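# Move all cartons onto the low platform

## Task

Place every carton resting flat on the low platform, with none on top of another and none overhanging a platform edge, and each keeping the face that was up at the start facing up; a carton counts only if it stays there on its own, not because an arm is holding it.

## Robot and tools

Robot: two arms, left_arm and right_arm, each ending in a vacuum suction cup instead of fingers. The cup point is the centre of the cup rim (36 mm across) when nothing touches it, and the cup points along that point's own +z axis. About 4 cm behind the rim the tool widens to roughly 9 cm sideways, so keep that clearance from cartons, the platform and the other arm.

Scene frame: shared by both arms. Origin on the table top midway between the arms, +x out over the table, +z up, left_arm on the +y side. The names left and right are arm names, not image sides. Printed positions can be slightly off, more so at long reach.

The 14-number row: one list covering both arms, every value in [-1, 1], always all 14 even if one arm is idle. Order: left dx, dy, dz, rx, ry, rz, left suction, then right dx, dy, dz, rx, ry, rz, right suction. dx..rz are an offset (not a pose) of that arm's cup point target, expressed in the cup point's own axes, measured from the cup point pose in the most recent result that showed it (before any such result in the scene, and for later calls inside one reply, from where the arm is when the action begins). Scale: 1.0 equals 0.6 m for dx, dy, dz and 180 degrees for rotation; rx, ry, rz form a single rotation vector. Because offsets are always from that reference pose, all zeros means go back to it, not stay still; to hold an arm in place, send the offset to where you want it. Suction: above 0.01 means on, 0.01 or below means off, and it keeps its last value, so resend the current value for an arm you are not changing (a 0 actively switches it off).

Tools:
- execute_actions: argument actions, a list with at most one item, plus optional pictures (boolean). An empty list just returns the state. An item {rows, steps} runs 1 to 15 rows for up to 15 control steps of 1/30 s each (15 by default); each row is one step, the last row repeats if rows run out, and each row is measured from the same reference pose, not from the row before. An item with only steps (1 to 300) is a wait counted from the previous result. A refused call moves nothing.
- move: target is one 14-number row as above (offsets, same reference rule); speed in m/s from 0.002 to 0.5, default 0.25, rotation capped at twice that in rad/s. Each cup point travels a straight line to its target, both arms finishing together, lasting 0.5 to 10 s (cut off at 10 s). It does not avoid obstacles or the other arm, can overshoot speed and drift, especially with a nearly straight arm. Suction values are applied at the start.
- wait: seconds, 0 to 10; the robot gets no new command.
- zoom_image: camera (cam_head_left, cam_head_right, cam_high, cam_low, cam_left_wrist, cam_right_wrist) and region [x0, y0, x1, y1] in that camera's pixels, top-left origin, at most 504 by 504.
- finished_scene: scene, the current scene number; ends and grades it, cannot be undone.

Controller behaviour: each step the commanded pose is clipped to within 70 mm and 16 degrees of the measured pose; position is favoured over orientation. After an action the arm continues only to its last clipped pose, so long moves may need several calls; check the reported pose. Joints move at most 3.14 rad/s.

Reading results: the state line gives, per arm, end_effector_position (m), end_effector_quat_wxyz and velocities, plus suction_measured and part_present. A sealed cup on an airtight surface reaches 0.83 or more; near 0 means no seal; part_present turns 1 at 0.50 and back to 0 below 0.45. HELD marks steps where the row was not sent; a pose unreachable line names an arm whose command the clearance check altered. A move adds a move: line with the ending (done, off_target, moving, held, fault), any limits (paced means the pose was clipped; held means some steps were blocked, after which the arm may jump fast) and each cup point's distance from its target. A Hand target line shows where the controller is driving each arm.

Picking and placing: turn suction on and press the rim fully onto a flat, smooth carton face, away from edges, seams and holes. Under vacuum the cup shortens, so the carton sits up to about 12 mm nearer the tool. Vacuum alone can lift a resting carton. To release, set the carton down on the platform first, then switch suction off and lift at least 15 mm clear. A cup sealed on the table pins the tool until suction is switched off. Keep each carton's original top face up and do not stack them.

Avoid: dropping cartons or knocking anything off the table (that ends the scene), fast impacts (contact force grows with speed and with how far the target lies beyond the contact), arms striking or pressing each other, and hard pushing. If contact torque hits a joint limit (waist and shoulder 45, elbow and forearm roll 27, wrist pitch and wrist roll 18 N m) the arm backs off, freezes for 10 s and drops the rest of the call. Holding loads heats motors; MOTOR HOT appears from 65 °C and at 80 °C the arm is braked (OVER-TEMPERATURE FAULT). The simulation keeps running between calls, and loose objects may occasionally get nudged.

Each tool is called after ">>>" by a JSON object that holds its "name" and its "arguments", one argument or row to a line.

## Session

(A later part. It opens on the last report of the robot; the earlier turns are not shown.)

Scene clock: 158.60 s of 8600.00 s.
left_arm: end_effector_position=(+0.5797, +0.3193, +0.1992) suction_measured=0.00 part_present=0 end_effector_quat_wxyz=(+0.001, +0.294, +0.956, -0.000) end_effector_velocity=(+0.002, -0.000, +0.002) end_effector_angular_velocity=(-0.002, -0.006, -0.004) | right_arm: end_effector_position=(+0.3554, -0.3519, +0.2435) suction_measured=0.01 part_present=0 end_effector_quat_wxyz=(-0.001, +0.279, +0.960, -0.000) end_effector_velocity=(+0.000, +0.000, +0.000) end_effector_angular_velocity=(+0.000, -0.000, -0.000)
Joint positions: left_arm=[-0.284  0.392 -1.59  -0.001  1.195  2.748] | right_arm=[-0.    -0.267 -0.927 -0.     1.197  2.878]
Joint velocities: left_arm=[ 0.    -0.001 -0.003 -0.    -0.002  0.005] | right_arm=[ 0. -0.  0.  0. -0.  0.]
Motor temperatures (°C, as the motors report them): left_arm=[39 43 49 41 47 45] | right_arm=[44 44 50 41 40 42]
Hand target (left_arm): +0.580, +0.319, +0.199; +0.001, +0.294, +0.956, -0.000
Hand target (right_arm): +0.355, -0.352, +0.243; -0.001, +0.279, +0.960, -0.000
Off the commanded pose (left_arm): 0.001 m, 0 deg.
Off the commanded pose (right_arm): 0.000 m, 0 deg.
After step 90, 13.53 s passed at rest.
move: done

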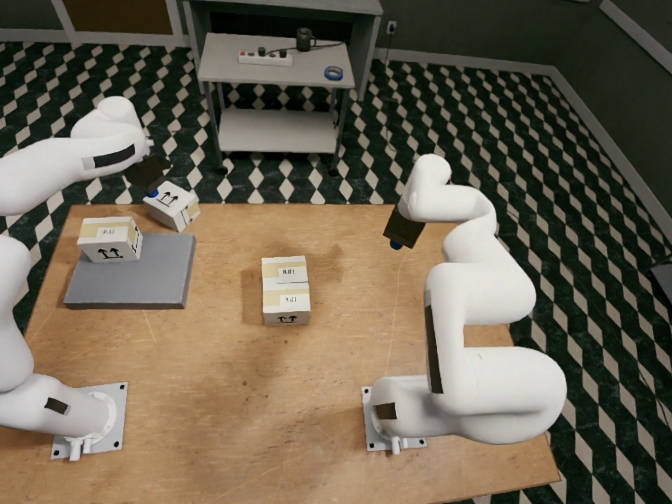

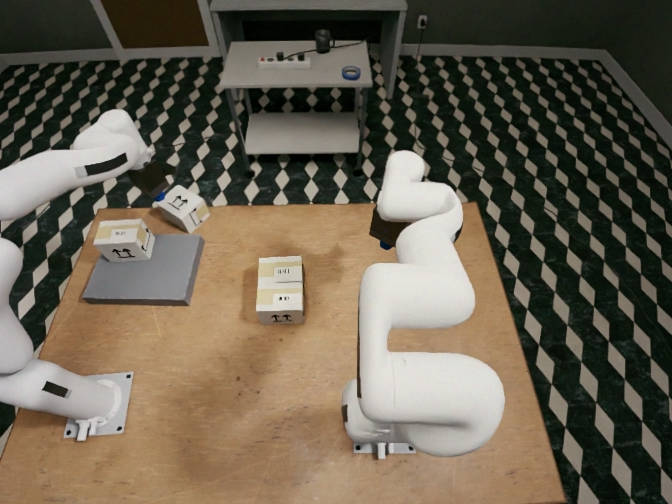

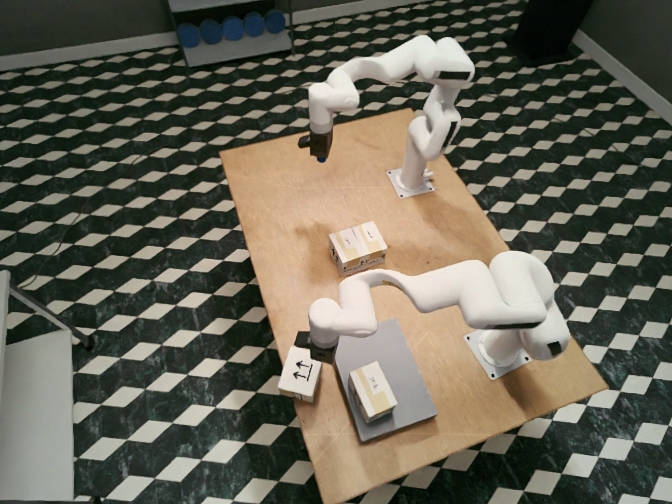

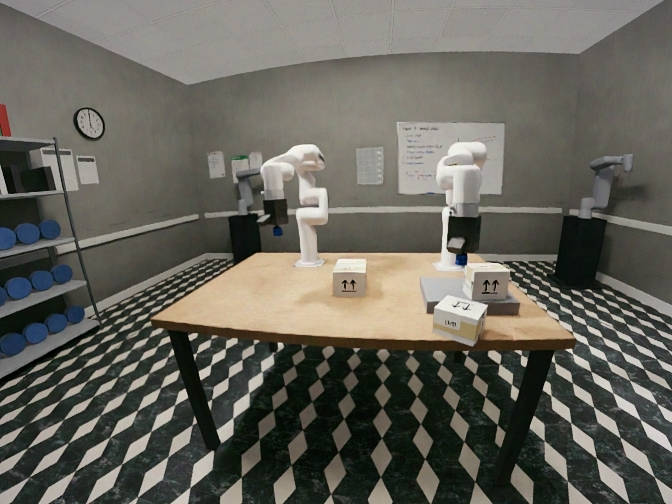

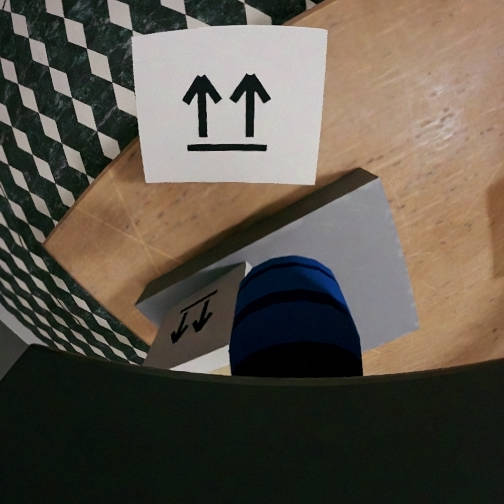

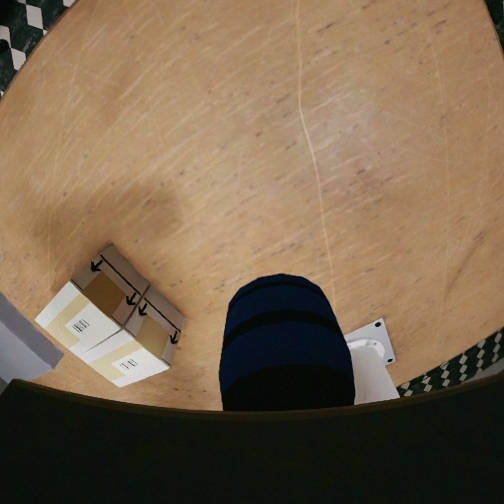

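>>> {"name": "move", "arguments": {
  "target": [-0.15,0.058,0.12,0,0,0,0,0,0,0,0,0,0,0],
  "speed": 0.1
}}

Scene clock: 174.27 s of 8600.00 s.
left_arm: end_effector_position=(+0.6735, +0.2972, +0.1275) suction_measured=0.00 part_present=0 end_effector_quat_wxyz=(+0.002, +0.293, +0.956, -0.000) end_effector_velocity=(-0.002, +0.001, -0.006) end_effector_angular_velocity=(+0.003, +0.013, +0.000) | right_arm: end_effector_position=(+0.3554, -0.3519, +0.2435) suction_measured=0.01 part_present=0 end_effector_quat_wxyz=(-0.001, +0.279, +0.960, -0.000) end_effector_velocity=(+0.000, +0.000, +0.000) end_effector_angular_velocity=(-0.000, -0.000, +0.000)
Joint positions: left_arm=[-0.288  0.864 -2.138 -0.001  1.27   2.744] | right_arm=[-0.    -0.267 -0.927 -0.     1.197  2.878]
Joint velocities: left_arm=[ 0.     0.009 -0.003  0.     0.006 -0.   ] | right_arm=[ 0. -0. -0. -0.  0. -0.]
Motor temperatures (°C, as the motors report them): left_arm=[39 44 49 41 47 45] | right_arm=[44 44 51 41 40 42]
Hand target (left_arm): +0.673, +0.297, +0.127; +0.001, +0.293, +0.956, -0.000
Hand target (right_arm): +0.355, -0.352, +0.243; -0.001, +0.279, +0.960, -0.000
Off the commanded pose (left_arm): 0.001 m, 0 deg.
Off the commanded pose (right_arm): 0.000 m, 0 deg.
After step 90, 11.00 s passed at rest.
move: done

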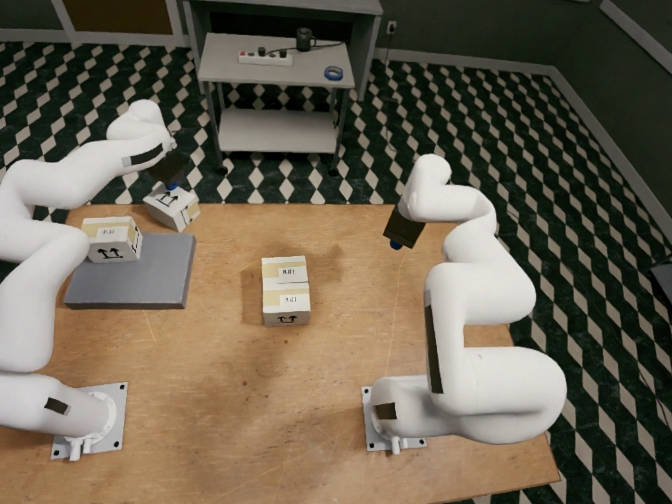

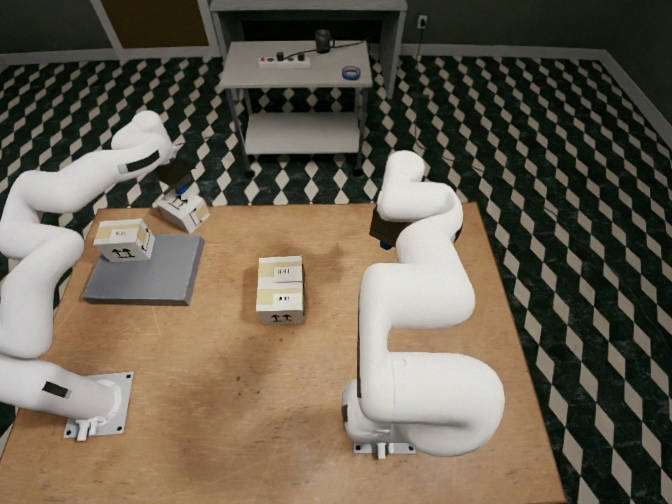

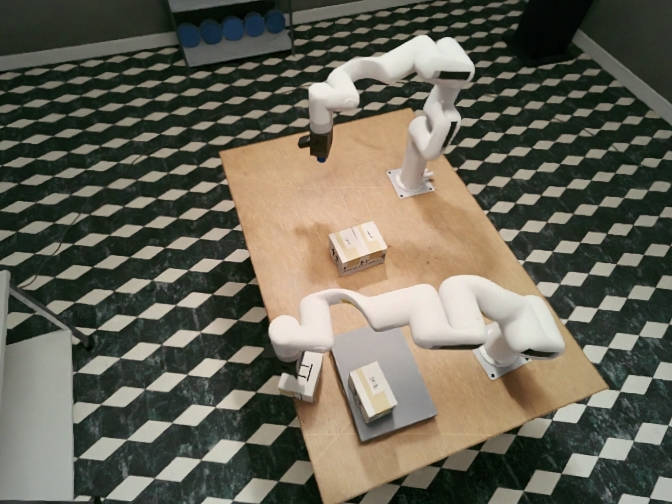

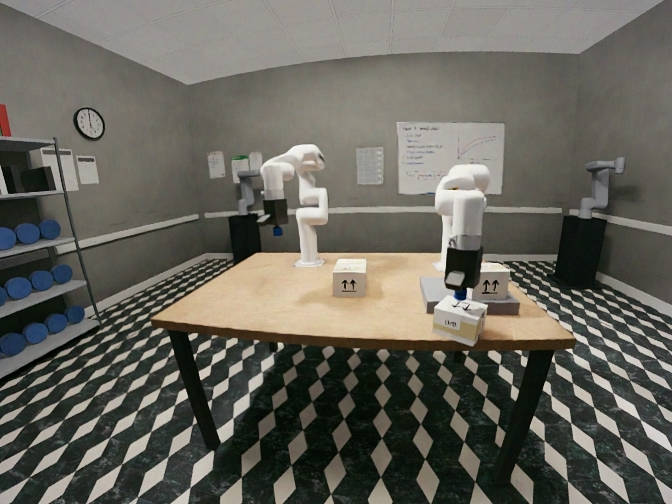

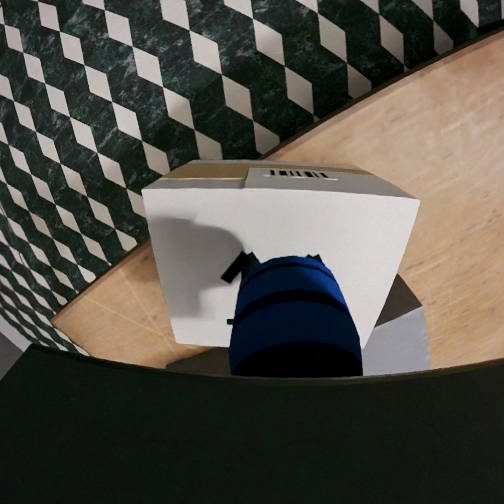

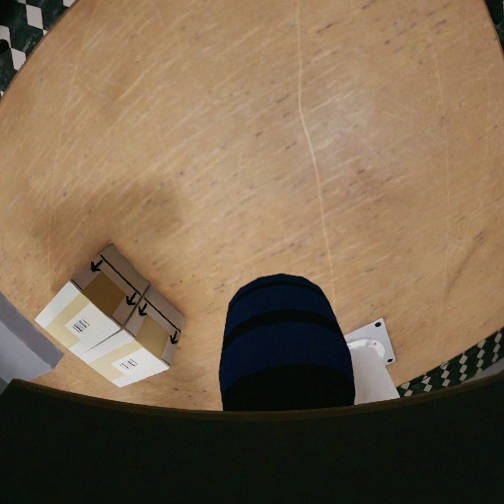

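>>> {"name": "move", "arguments": {
  "target": [-0.008,0.006,0.06,0,0,0,1,0,0,0,0,0,0,0],
  "speed": 0.03
}}

Scene clock: 179.80 s of 8600.00 s.
left_arm: end_effector_position=(+0.6791, +0.2974, +0.0908) suction_measured=0.78 part_present=1 end_effector_quat_wxyz=(+0.001, +0.294, +0.956, -0.000) end_effector_velocity=(+0.001, +0.001, +0.010) end_effector_angular_velocity=(+0.003, -0.006, -0.000) | right_arm: end_effector_position=(+0.3554, -0.3519, +0.2435) suction_measured=0.01 part_present=0 end_effector_quat_wxyz=(-0.001, +0.279, +0.960, -0.000) end_effector_velocity=(+0.000, -0.000, -0.000) end_effector_angular_velocity=(-0.000, +0.000, +0.000)
Joint positions: left_arm=[-0.286  0.923 -2.136 -0.001  1.21   2.746] | right_arm=[-0.    -0.267 -0.927 -0.     1.197  2.878]
Joint velocities: left_arm=[ 0.001 -0.01  -0.009  0.004  0.014  0.   ] | right_arm=[-0.  0.  0. -0. -0. -0.]
Motor temperatures (°C, as the motors report them): left_arm=[39 44 49 41 47 45] | right_arm=[44 44 51 41 40 42]
Hand target (left_arm): +0.679, +0.297, +0.091; +0.002, +0.294, +0.956, -0.000
Hand target (right_arm): +0.355, -0.352, +0.243; -0.001, +0.279, +0.960, -0.000
Off the commanded pose (left_arm): 0.001 m, 0 deg.
Off the commanded pose (right_arm): 0.000 m, 0 deg.
After step 90, 1.03 s passed at rest.
move: done

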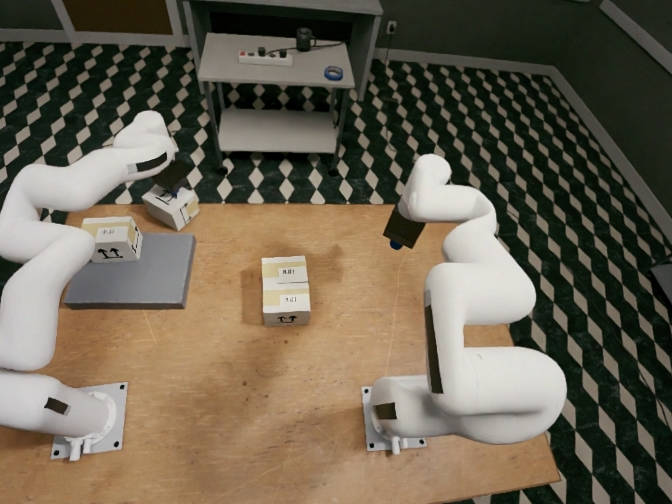

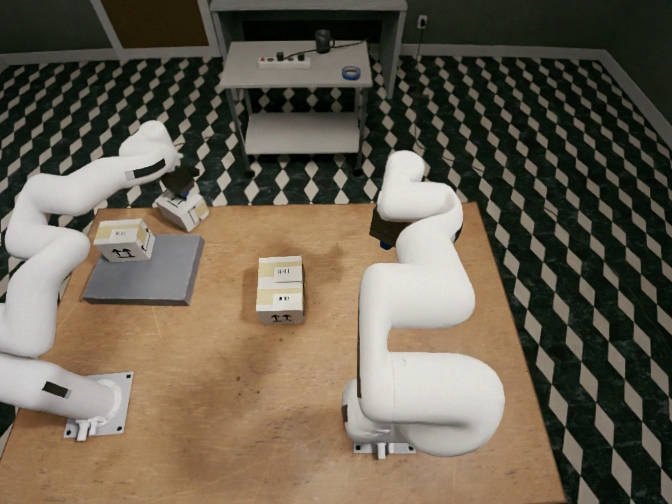

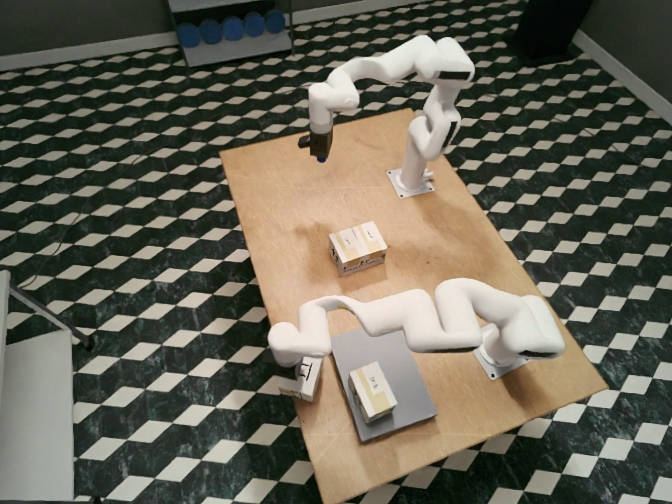

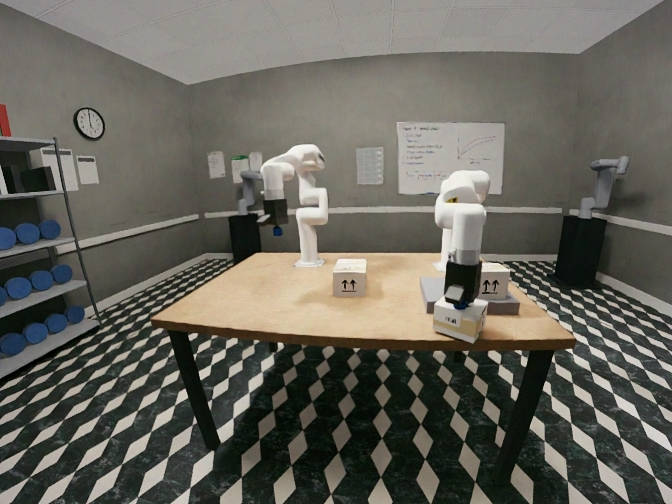

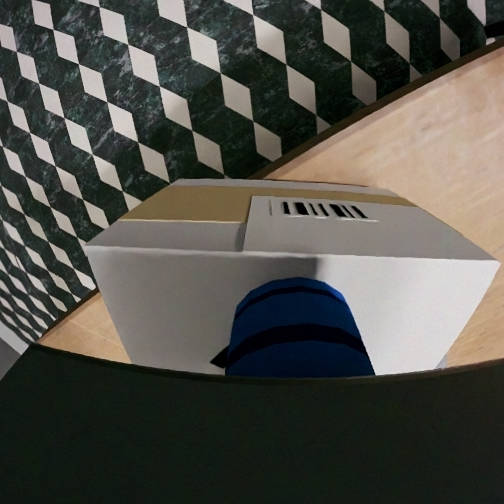

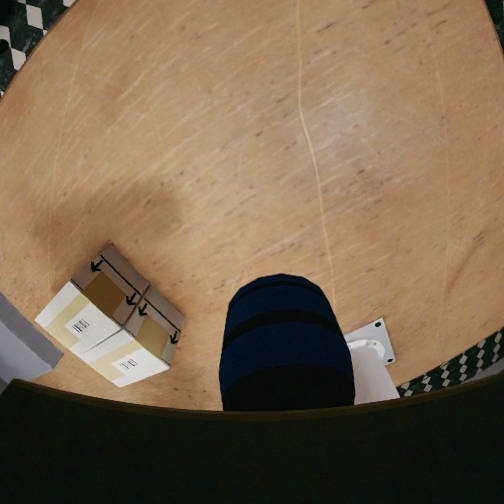

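>>> {"name": "move", "arguments": {
  "target": [0,0,-0.27,0,0,0,1,0,0,0,0,0,0,0],
  "speed": 0.12
}}

>>> {"name": "move", "arguments": {
  "target": [0.2,-0.13,-0.1,0,0,-0.19,1,0,0,0,0,0,0,0],
  "speed": 0.15
}}

Scene clock: 184.80 s of 8600.00 s.
left_arm: end_effector_position=(+0.6784, +0.2983, +0.2516) suction_measured=0.90 part_present=1 end_effector_quat_wxyz=(+0.024, +0.293, +0.956, +0.002) end_effector_velocity=(+0.002, -0.000, +0.010) end_effector_angular_velocity=(-0.004, -0.020, +0.000) | right_arm: end_effector_position=(+0.3554, -0.3519, +0.2435) suction_measured=0.01 part_present=0 end_effector_quat_wxyz=(-0.001, +0.279, +0.960, -0.000) end_effector_velocity=(+0.000, -0.000, +0.000) end_effector_angular_velocity=(-0.000, -0.001, -0.000)
Joint positions: left_arm=[-0.285  0.985 -2.701 -0.001  1.667  2.745] | right_arm=[-0.    -0.267 -0.927 -0.     1.197  2.878]
Joint velocities: left_arm=[ 0.    -0.008 -0.012 -0.    -0.001  0.   ] | right_arm=[-0.    -0.     0.    -0.    -0.001 -0.   ]
Motor temperatures (°C, as the motors report them): left_arm=[39 45 49 41 47 45] | right_arm=[44 44 51 41 40 42]
Hand target (left_arm): +0.679, +0.298, +0.252; +0.025, +0.293, +0.956, +0.002
Hand target (right_arm): +0.355, -0.352, +0.243; -0.001, +0.279, +0.960, -0.000
Off the commanded pose (left_arm): 0.001 m, 3 deg.
Off the commanded pose (right_arm): 0.000 m, 0 deg.
elbow stopped short (left arm): the move would have taken joint 3 (elbow) straighter than the controller allows; a more bent joint 3 avoids this.
After step 90, 0.20 s passed at rest.
move: off_target (left_arm)

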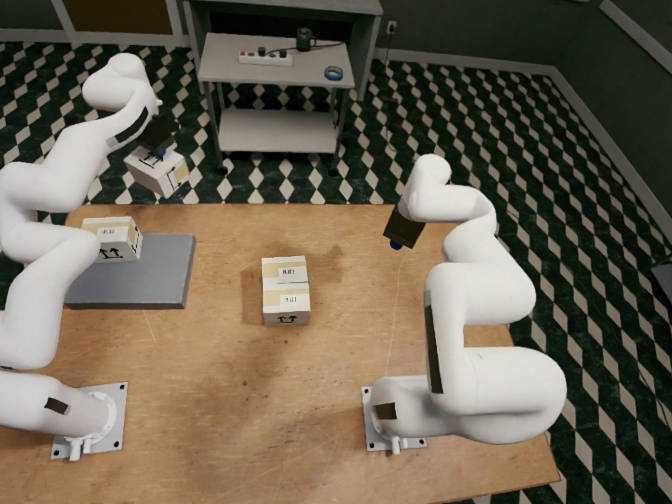

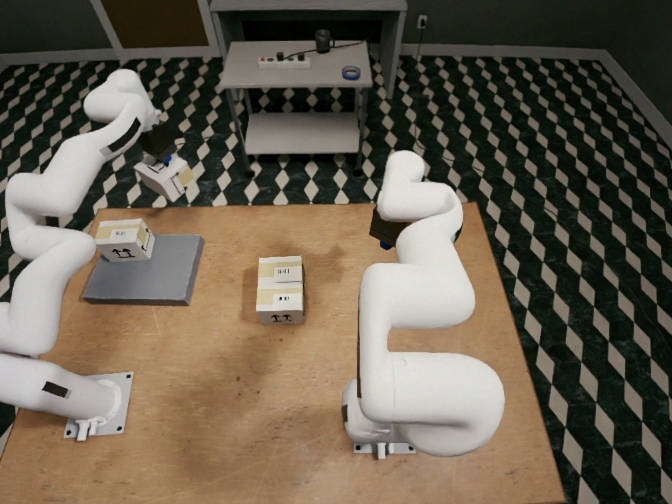

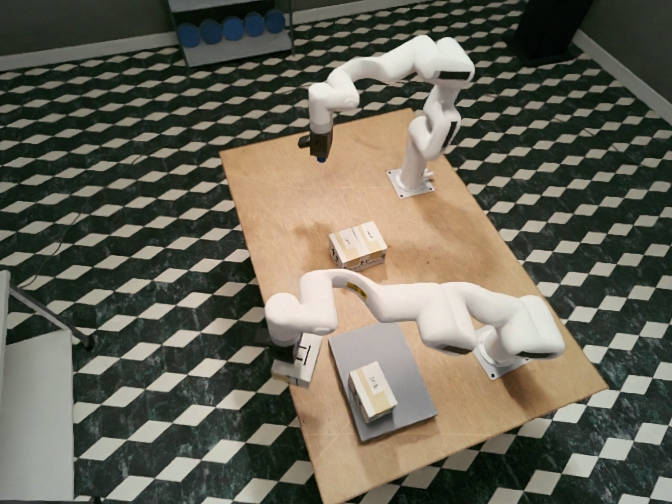

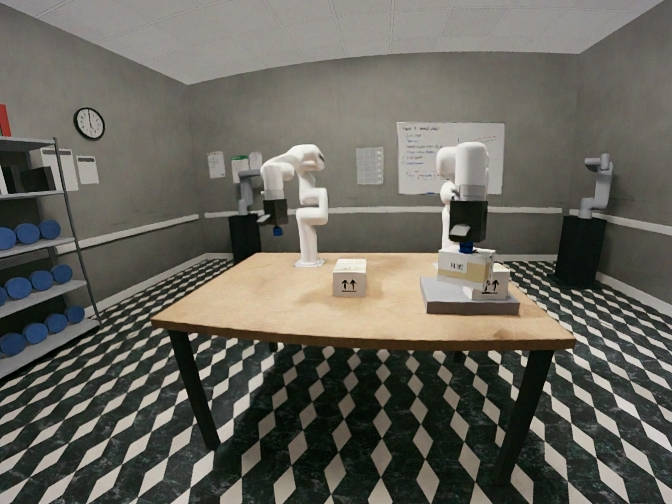

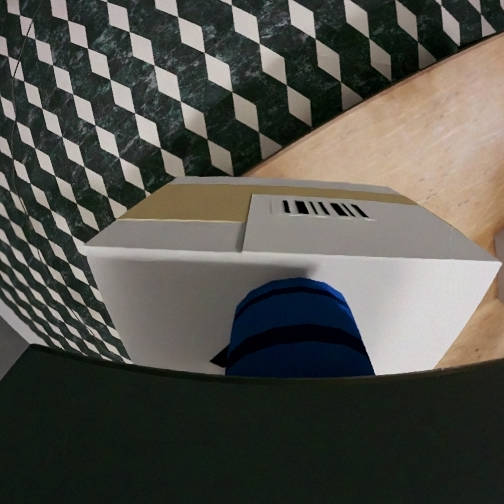

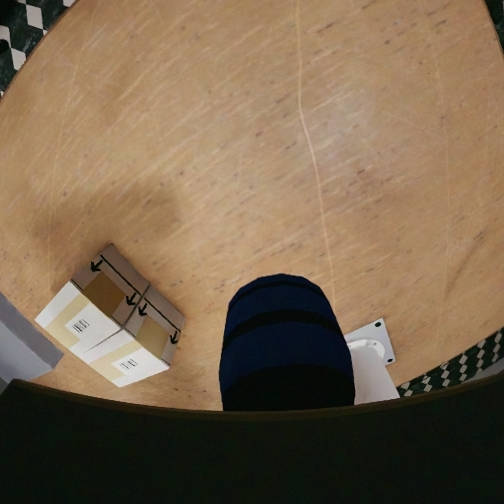

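Scene clock: 187.17 s of 8600.00 s.
left_arm: end_effector_position=(+0.5334, +0.3018, +0.3054) suction_measured=0.90 part_present=1 end_effector_quat_wxyz=(+0.023, -0.001, +1.000, -0.005) end_effector_velocity=(-0.001, -0.001, -0.001) end_effector_angular_velocity=(+0.000, -0.000, +0.002) | right_arm: end_effector_position=(+0.3554, -0.3519, +0.2435) suction_measured=0.01 part_present=0 end_effector_quat_wxyz=(-0.001, +0.279, +0.960, -0.000) end_effector_velocity=(+0.000, +0.000, +0.000) end_effector_angular_velocity=(-0.000, -0.000, -0.001)
Joint positions: left_arm=[-0.334  0.174 -1.584  0.001  1.362  2.1  ] | right_arm=[-0.    -0.267 -0.927 -0.     1.197  2.878]
Joint velocities: left_arm=[-0.001 -0.002  0.004  0.    -0.003 -0.003] | right_arm=[ 0.    -0.    -0.     0.     0.     0.001]
Motor temperatures (°C, as the motors report them): left_arm=[39 45 50 41 47 45] | right_arm=[44 44 51 41 40 42]
Hand target (left_arm): +0.533, +0.302, +0.306; +0.024, -0.001, +1.000, -0.005
Hand target (right_arm): +0.355, -0.352, +0.243; -0.001, +0.279, +0.960, -0.000
Off the commanded pose (left_arm): 0.001 m, 0 deg.
Off the commanded pose (right_arm): 0.000 m, 0 deg.
move: done

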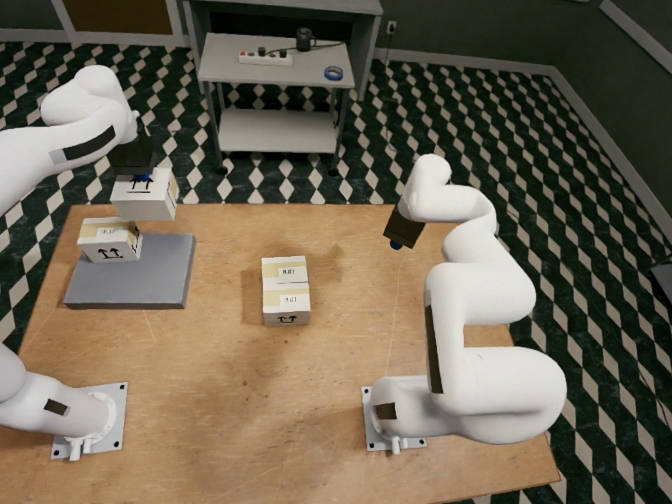

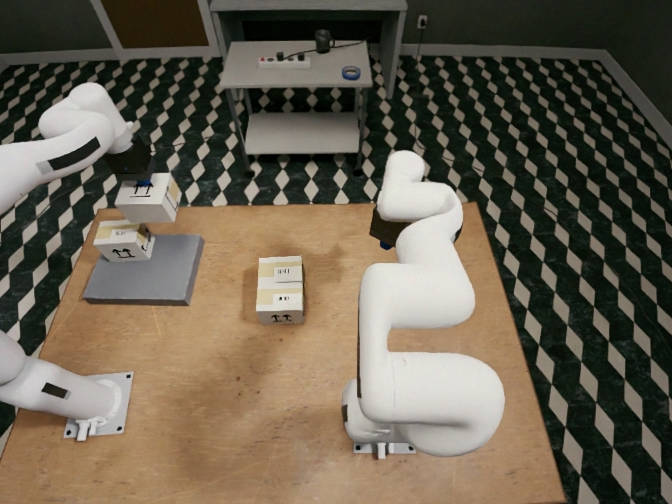

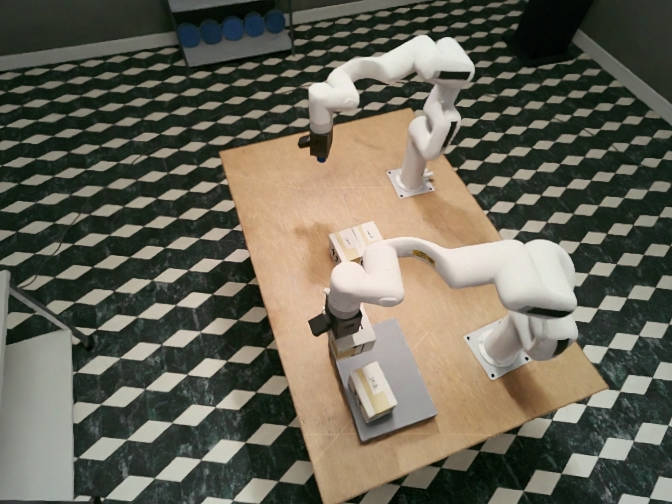

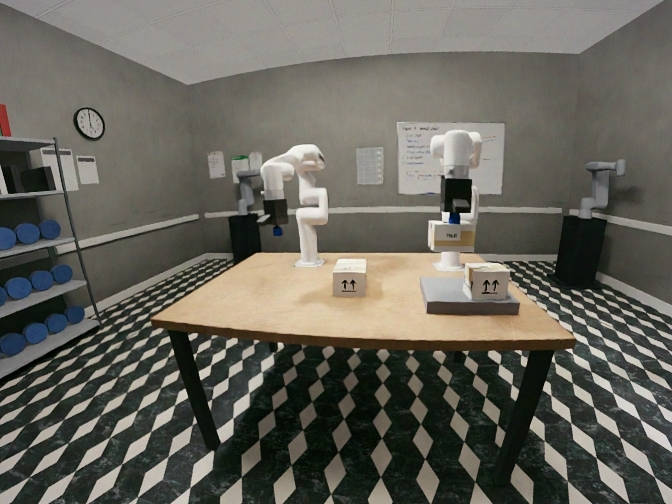

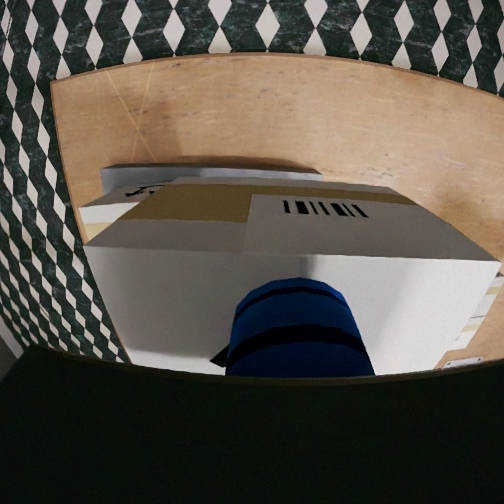

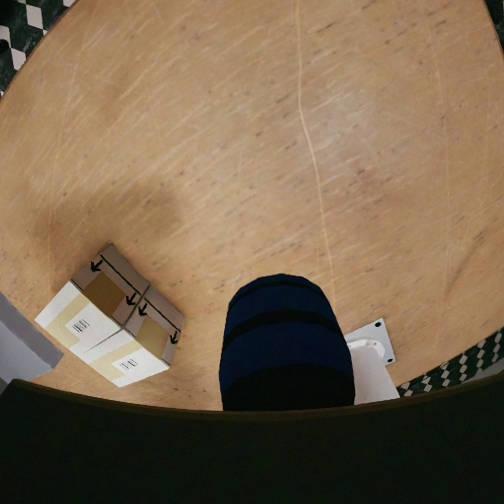

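>>> {"name": "move", "arguments": {
  "target": [0,0,0,0,-0.485,0,1,0,0,0,0,0,0,0],
  "speed": 0.2
}}

Scene clock: 199.50 s of 8600.00 s.
left_arm: end_effector_position=(+0.5324, +0.3004, +0.3055) suction_measured=0.90 part_present=1 end_effector_quat_wxyz=(+0.705, -0.004, +0.709, -0.006) end_effector_velocity=(-0.000, -0.000, -0.000) end_effector_angular_velocity=(+0.000, -0.004, -0.001) | right_arm: end_effector_position=(+0.3554, -0.3519, +0.2435) suction_measured=0.01 part_present=0 end_effector_quat_wxyz=(-0.001, +0.279, +0.960, -0.000) end_effector_velocity=(-0.000, -0.000, -0.000) end_effector_angular_velocity=(+0.000, +0.001, -0.000)
Joint positions: left_arm=[-0.466 -0.242 -0.573  2.608  0.825 -0.421] | right_arm=[-0.    -0.267 -0.927 -0.     1.197  2.878]
Joint velocities: left_arm=[-0.001  0.001  0.004  0.004  0.008 -0.004] | right_arm=[-0.     0.001  0.     0.     0.     0.   ]
Motor temperatures (°C, as the motors report them): left_arm=[39 44 51 41 47 45] | right_arm=[44 44 51 41 40 42]
Hand target (left_arm): +0.532, +0.300, +0.305; +0.705, -0.004, +0.709, -0.006
Hand target (right_arm): +0.355, -0.352, +0.243; -0.001, +0.279, +0.960, -0.000
Off the commanded pose (left_arm): 0.002 m, 0 deg.
Off the commanded pose (right_arm): 0.000 m, 0 deg.
After step 90, 5.10 s passed at rest.
move: done

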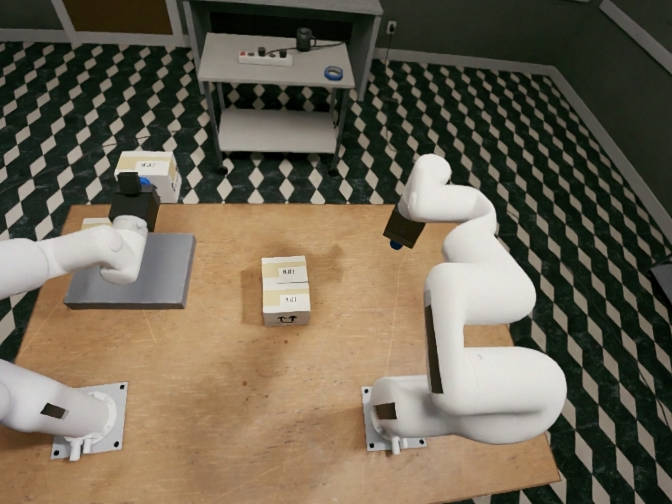

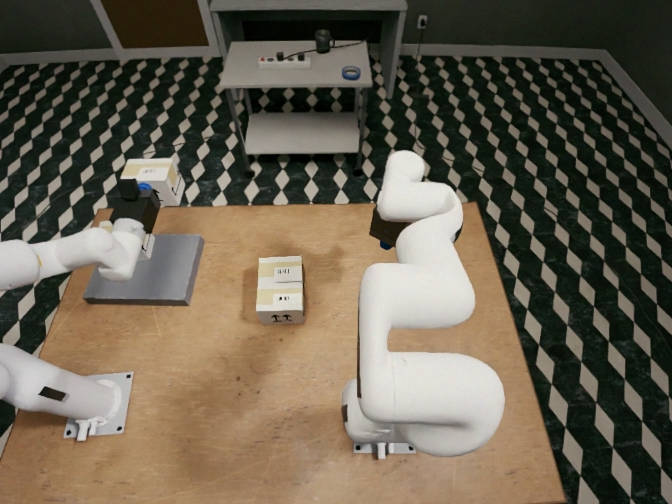

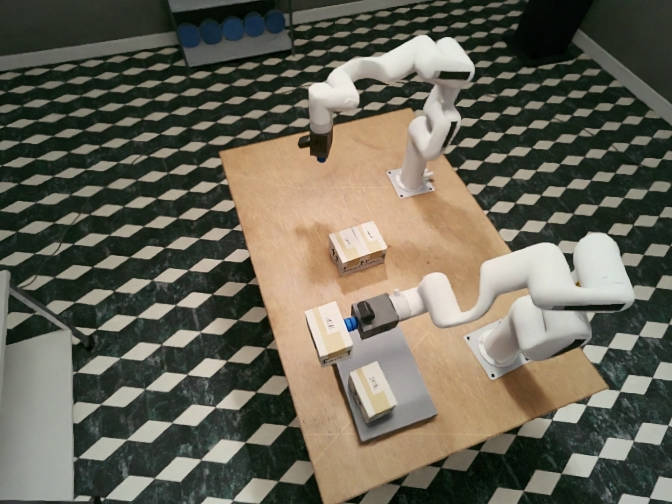

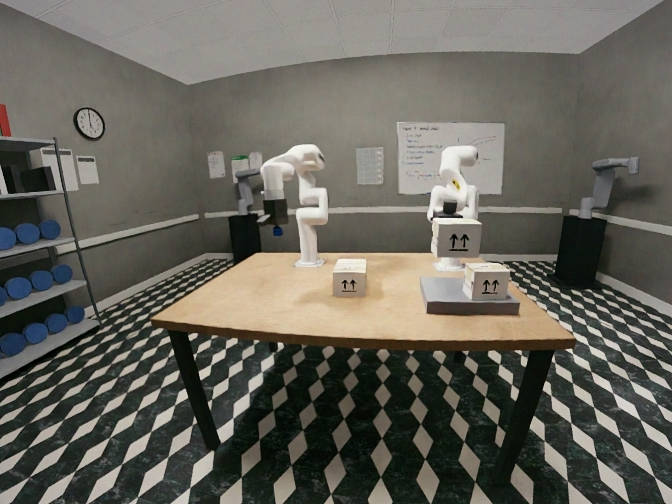

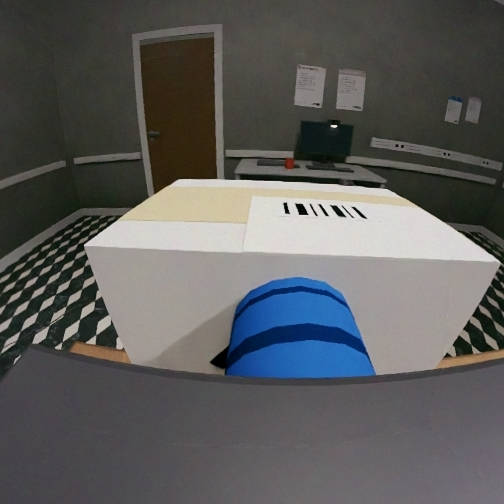

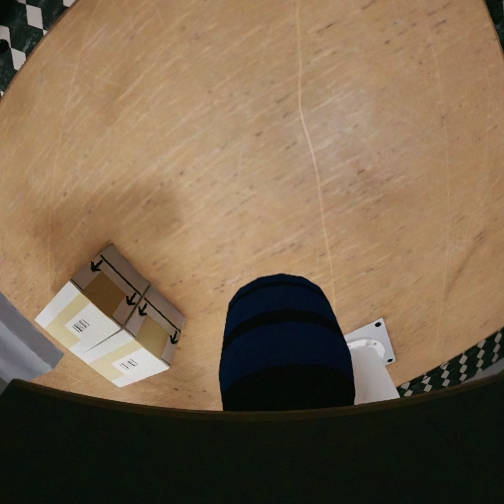

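>>> {"name": "move", "arguments": {
  "target": [0.22,0.02,-0.113,0,0,0,1,0,0,0,0,0,0,0],
  "speed": 0.1
}}

>>> {"name": "zoom_image", "arguments": {
  "camera": "cam_low",
  "region": [380, 180, 560, 330]
}}

Scene clock: 207.67 s of 8600.00 s.
left_arm: end_effector_position=(+0.4644, +0.3100, +0.1739) suction_measured=0.90 part_present=1 end_effector_quat_wxyz=(+0.705, -0.005, +0.709, -0.007) end_effector_velocity=(-0.001, +0.001, -0.002) end_effector_angular_velocity=(+0.000, +0.000, +0.001) | right_arm: end_effector_position=(+0.3554, -0.3519, +0.2435) suction_measured=0.01 part_present=0 end_effector_quat_wxyz=(-0.001, +0.279, +0.960, -0.000) end_effector_velocity=(-0.000, -0.000, -0.000) end_effector_angular_velocity=(-0.000, +0.000, +0.001)
Joint positions: left_arm=[-0.605 -0.017 -0.296  2.598  1.296 -0.643] | right_arm=[-0.    -0.267 -0.927 -0.     1.197  2.878]
Joint velocities: left_arm=[-0.002  0.004  0.003 -0.002  0.007 -0.003] | right_arm=[-0.     0.     0.    -0.     0.    -0.001]
Motor temperatures (°C, as the motors report them): left_arm=[39 43 50 41 47 45] | right_arm=[44 44 51 41 40 42]
Hand target (left_arm): +0.464, +0.310, +0.173; +0.705, -0.004, +0.709, -0.007
Hand target (right_arm): +0.355, -0.352, +0.243; -0.001, +0.279, +0.960, -0.000
Off the commanded pose (left_arm): 0.001 m, 0 deg.
Off the commanded pose (right_arm): 0.000 m, 0 deg.
After step 90, 3.33 s passed at rest.
move: done

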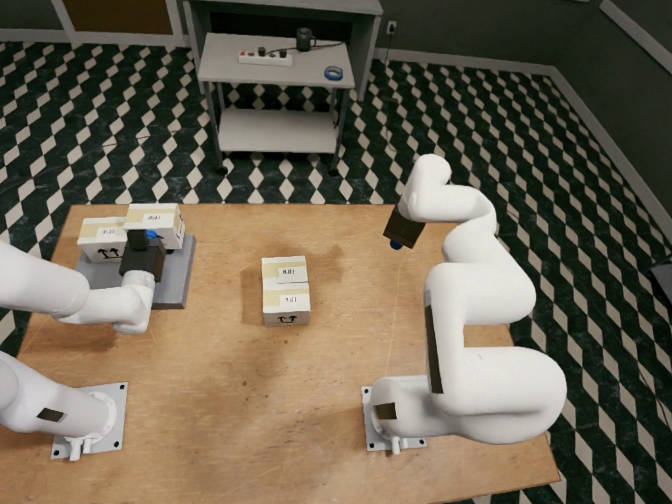

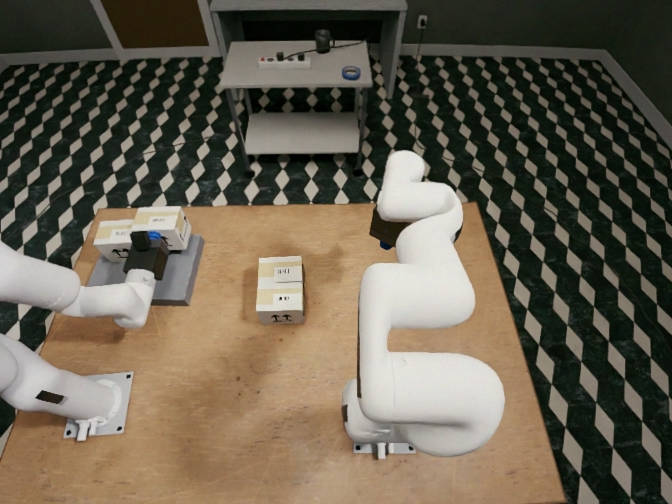

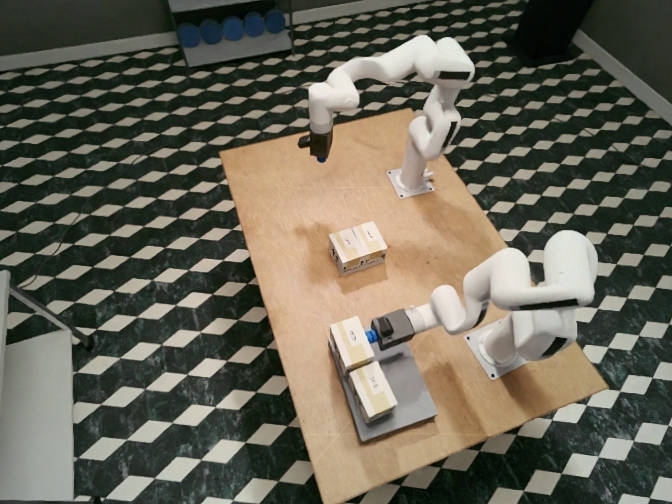

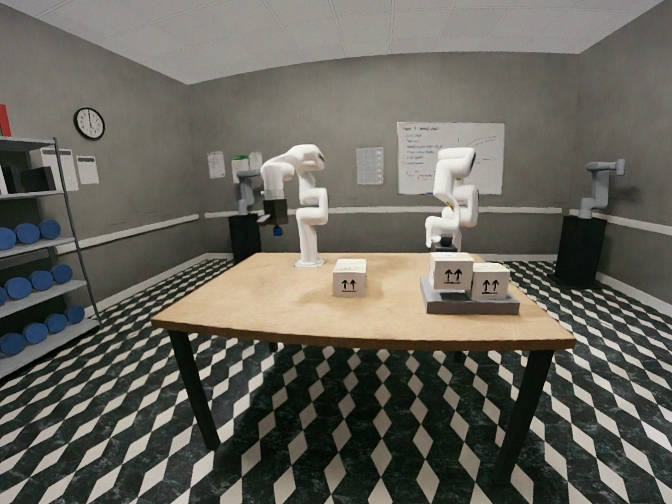

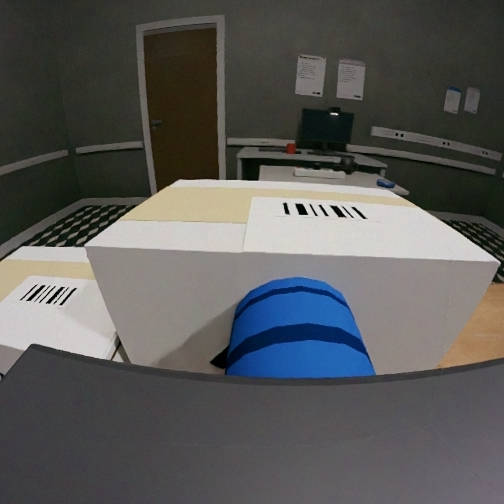

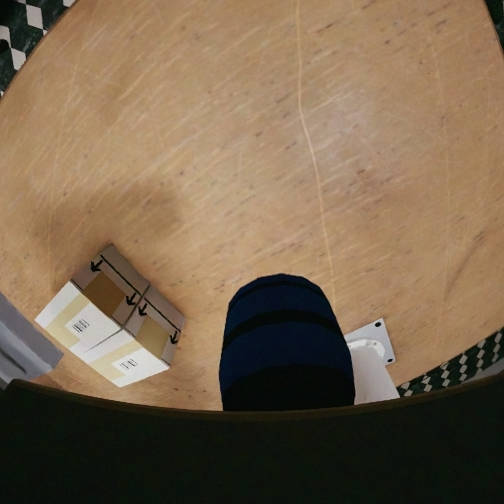

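Region (380, 180, 560, 330) of cam_low's 672x504 image, scaled by 2.800, with more detail than that image has.

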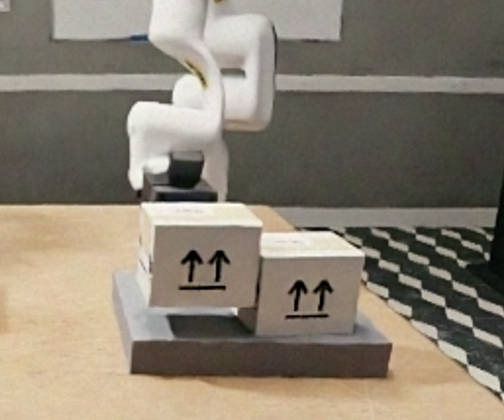

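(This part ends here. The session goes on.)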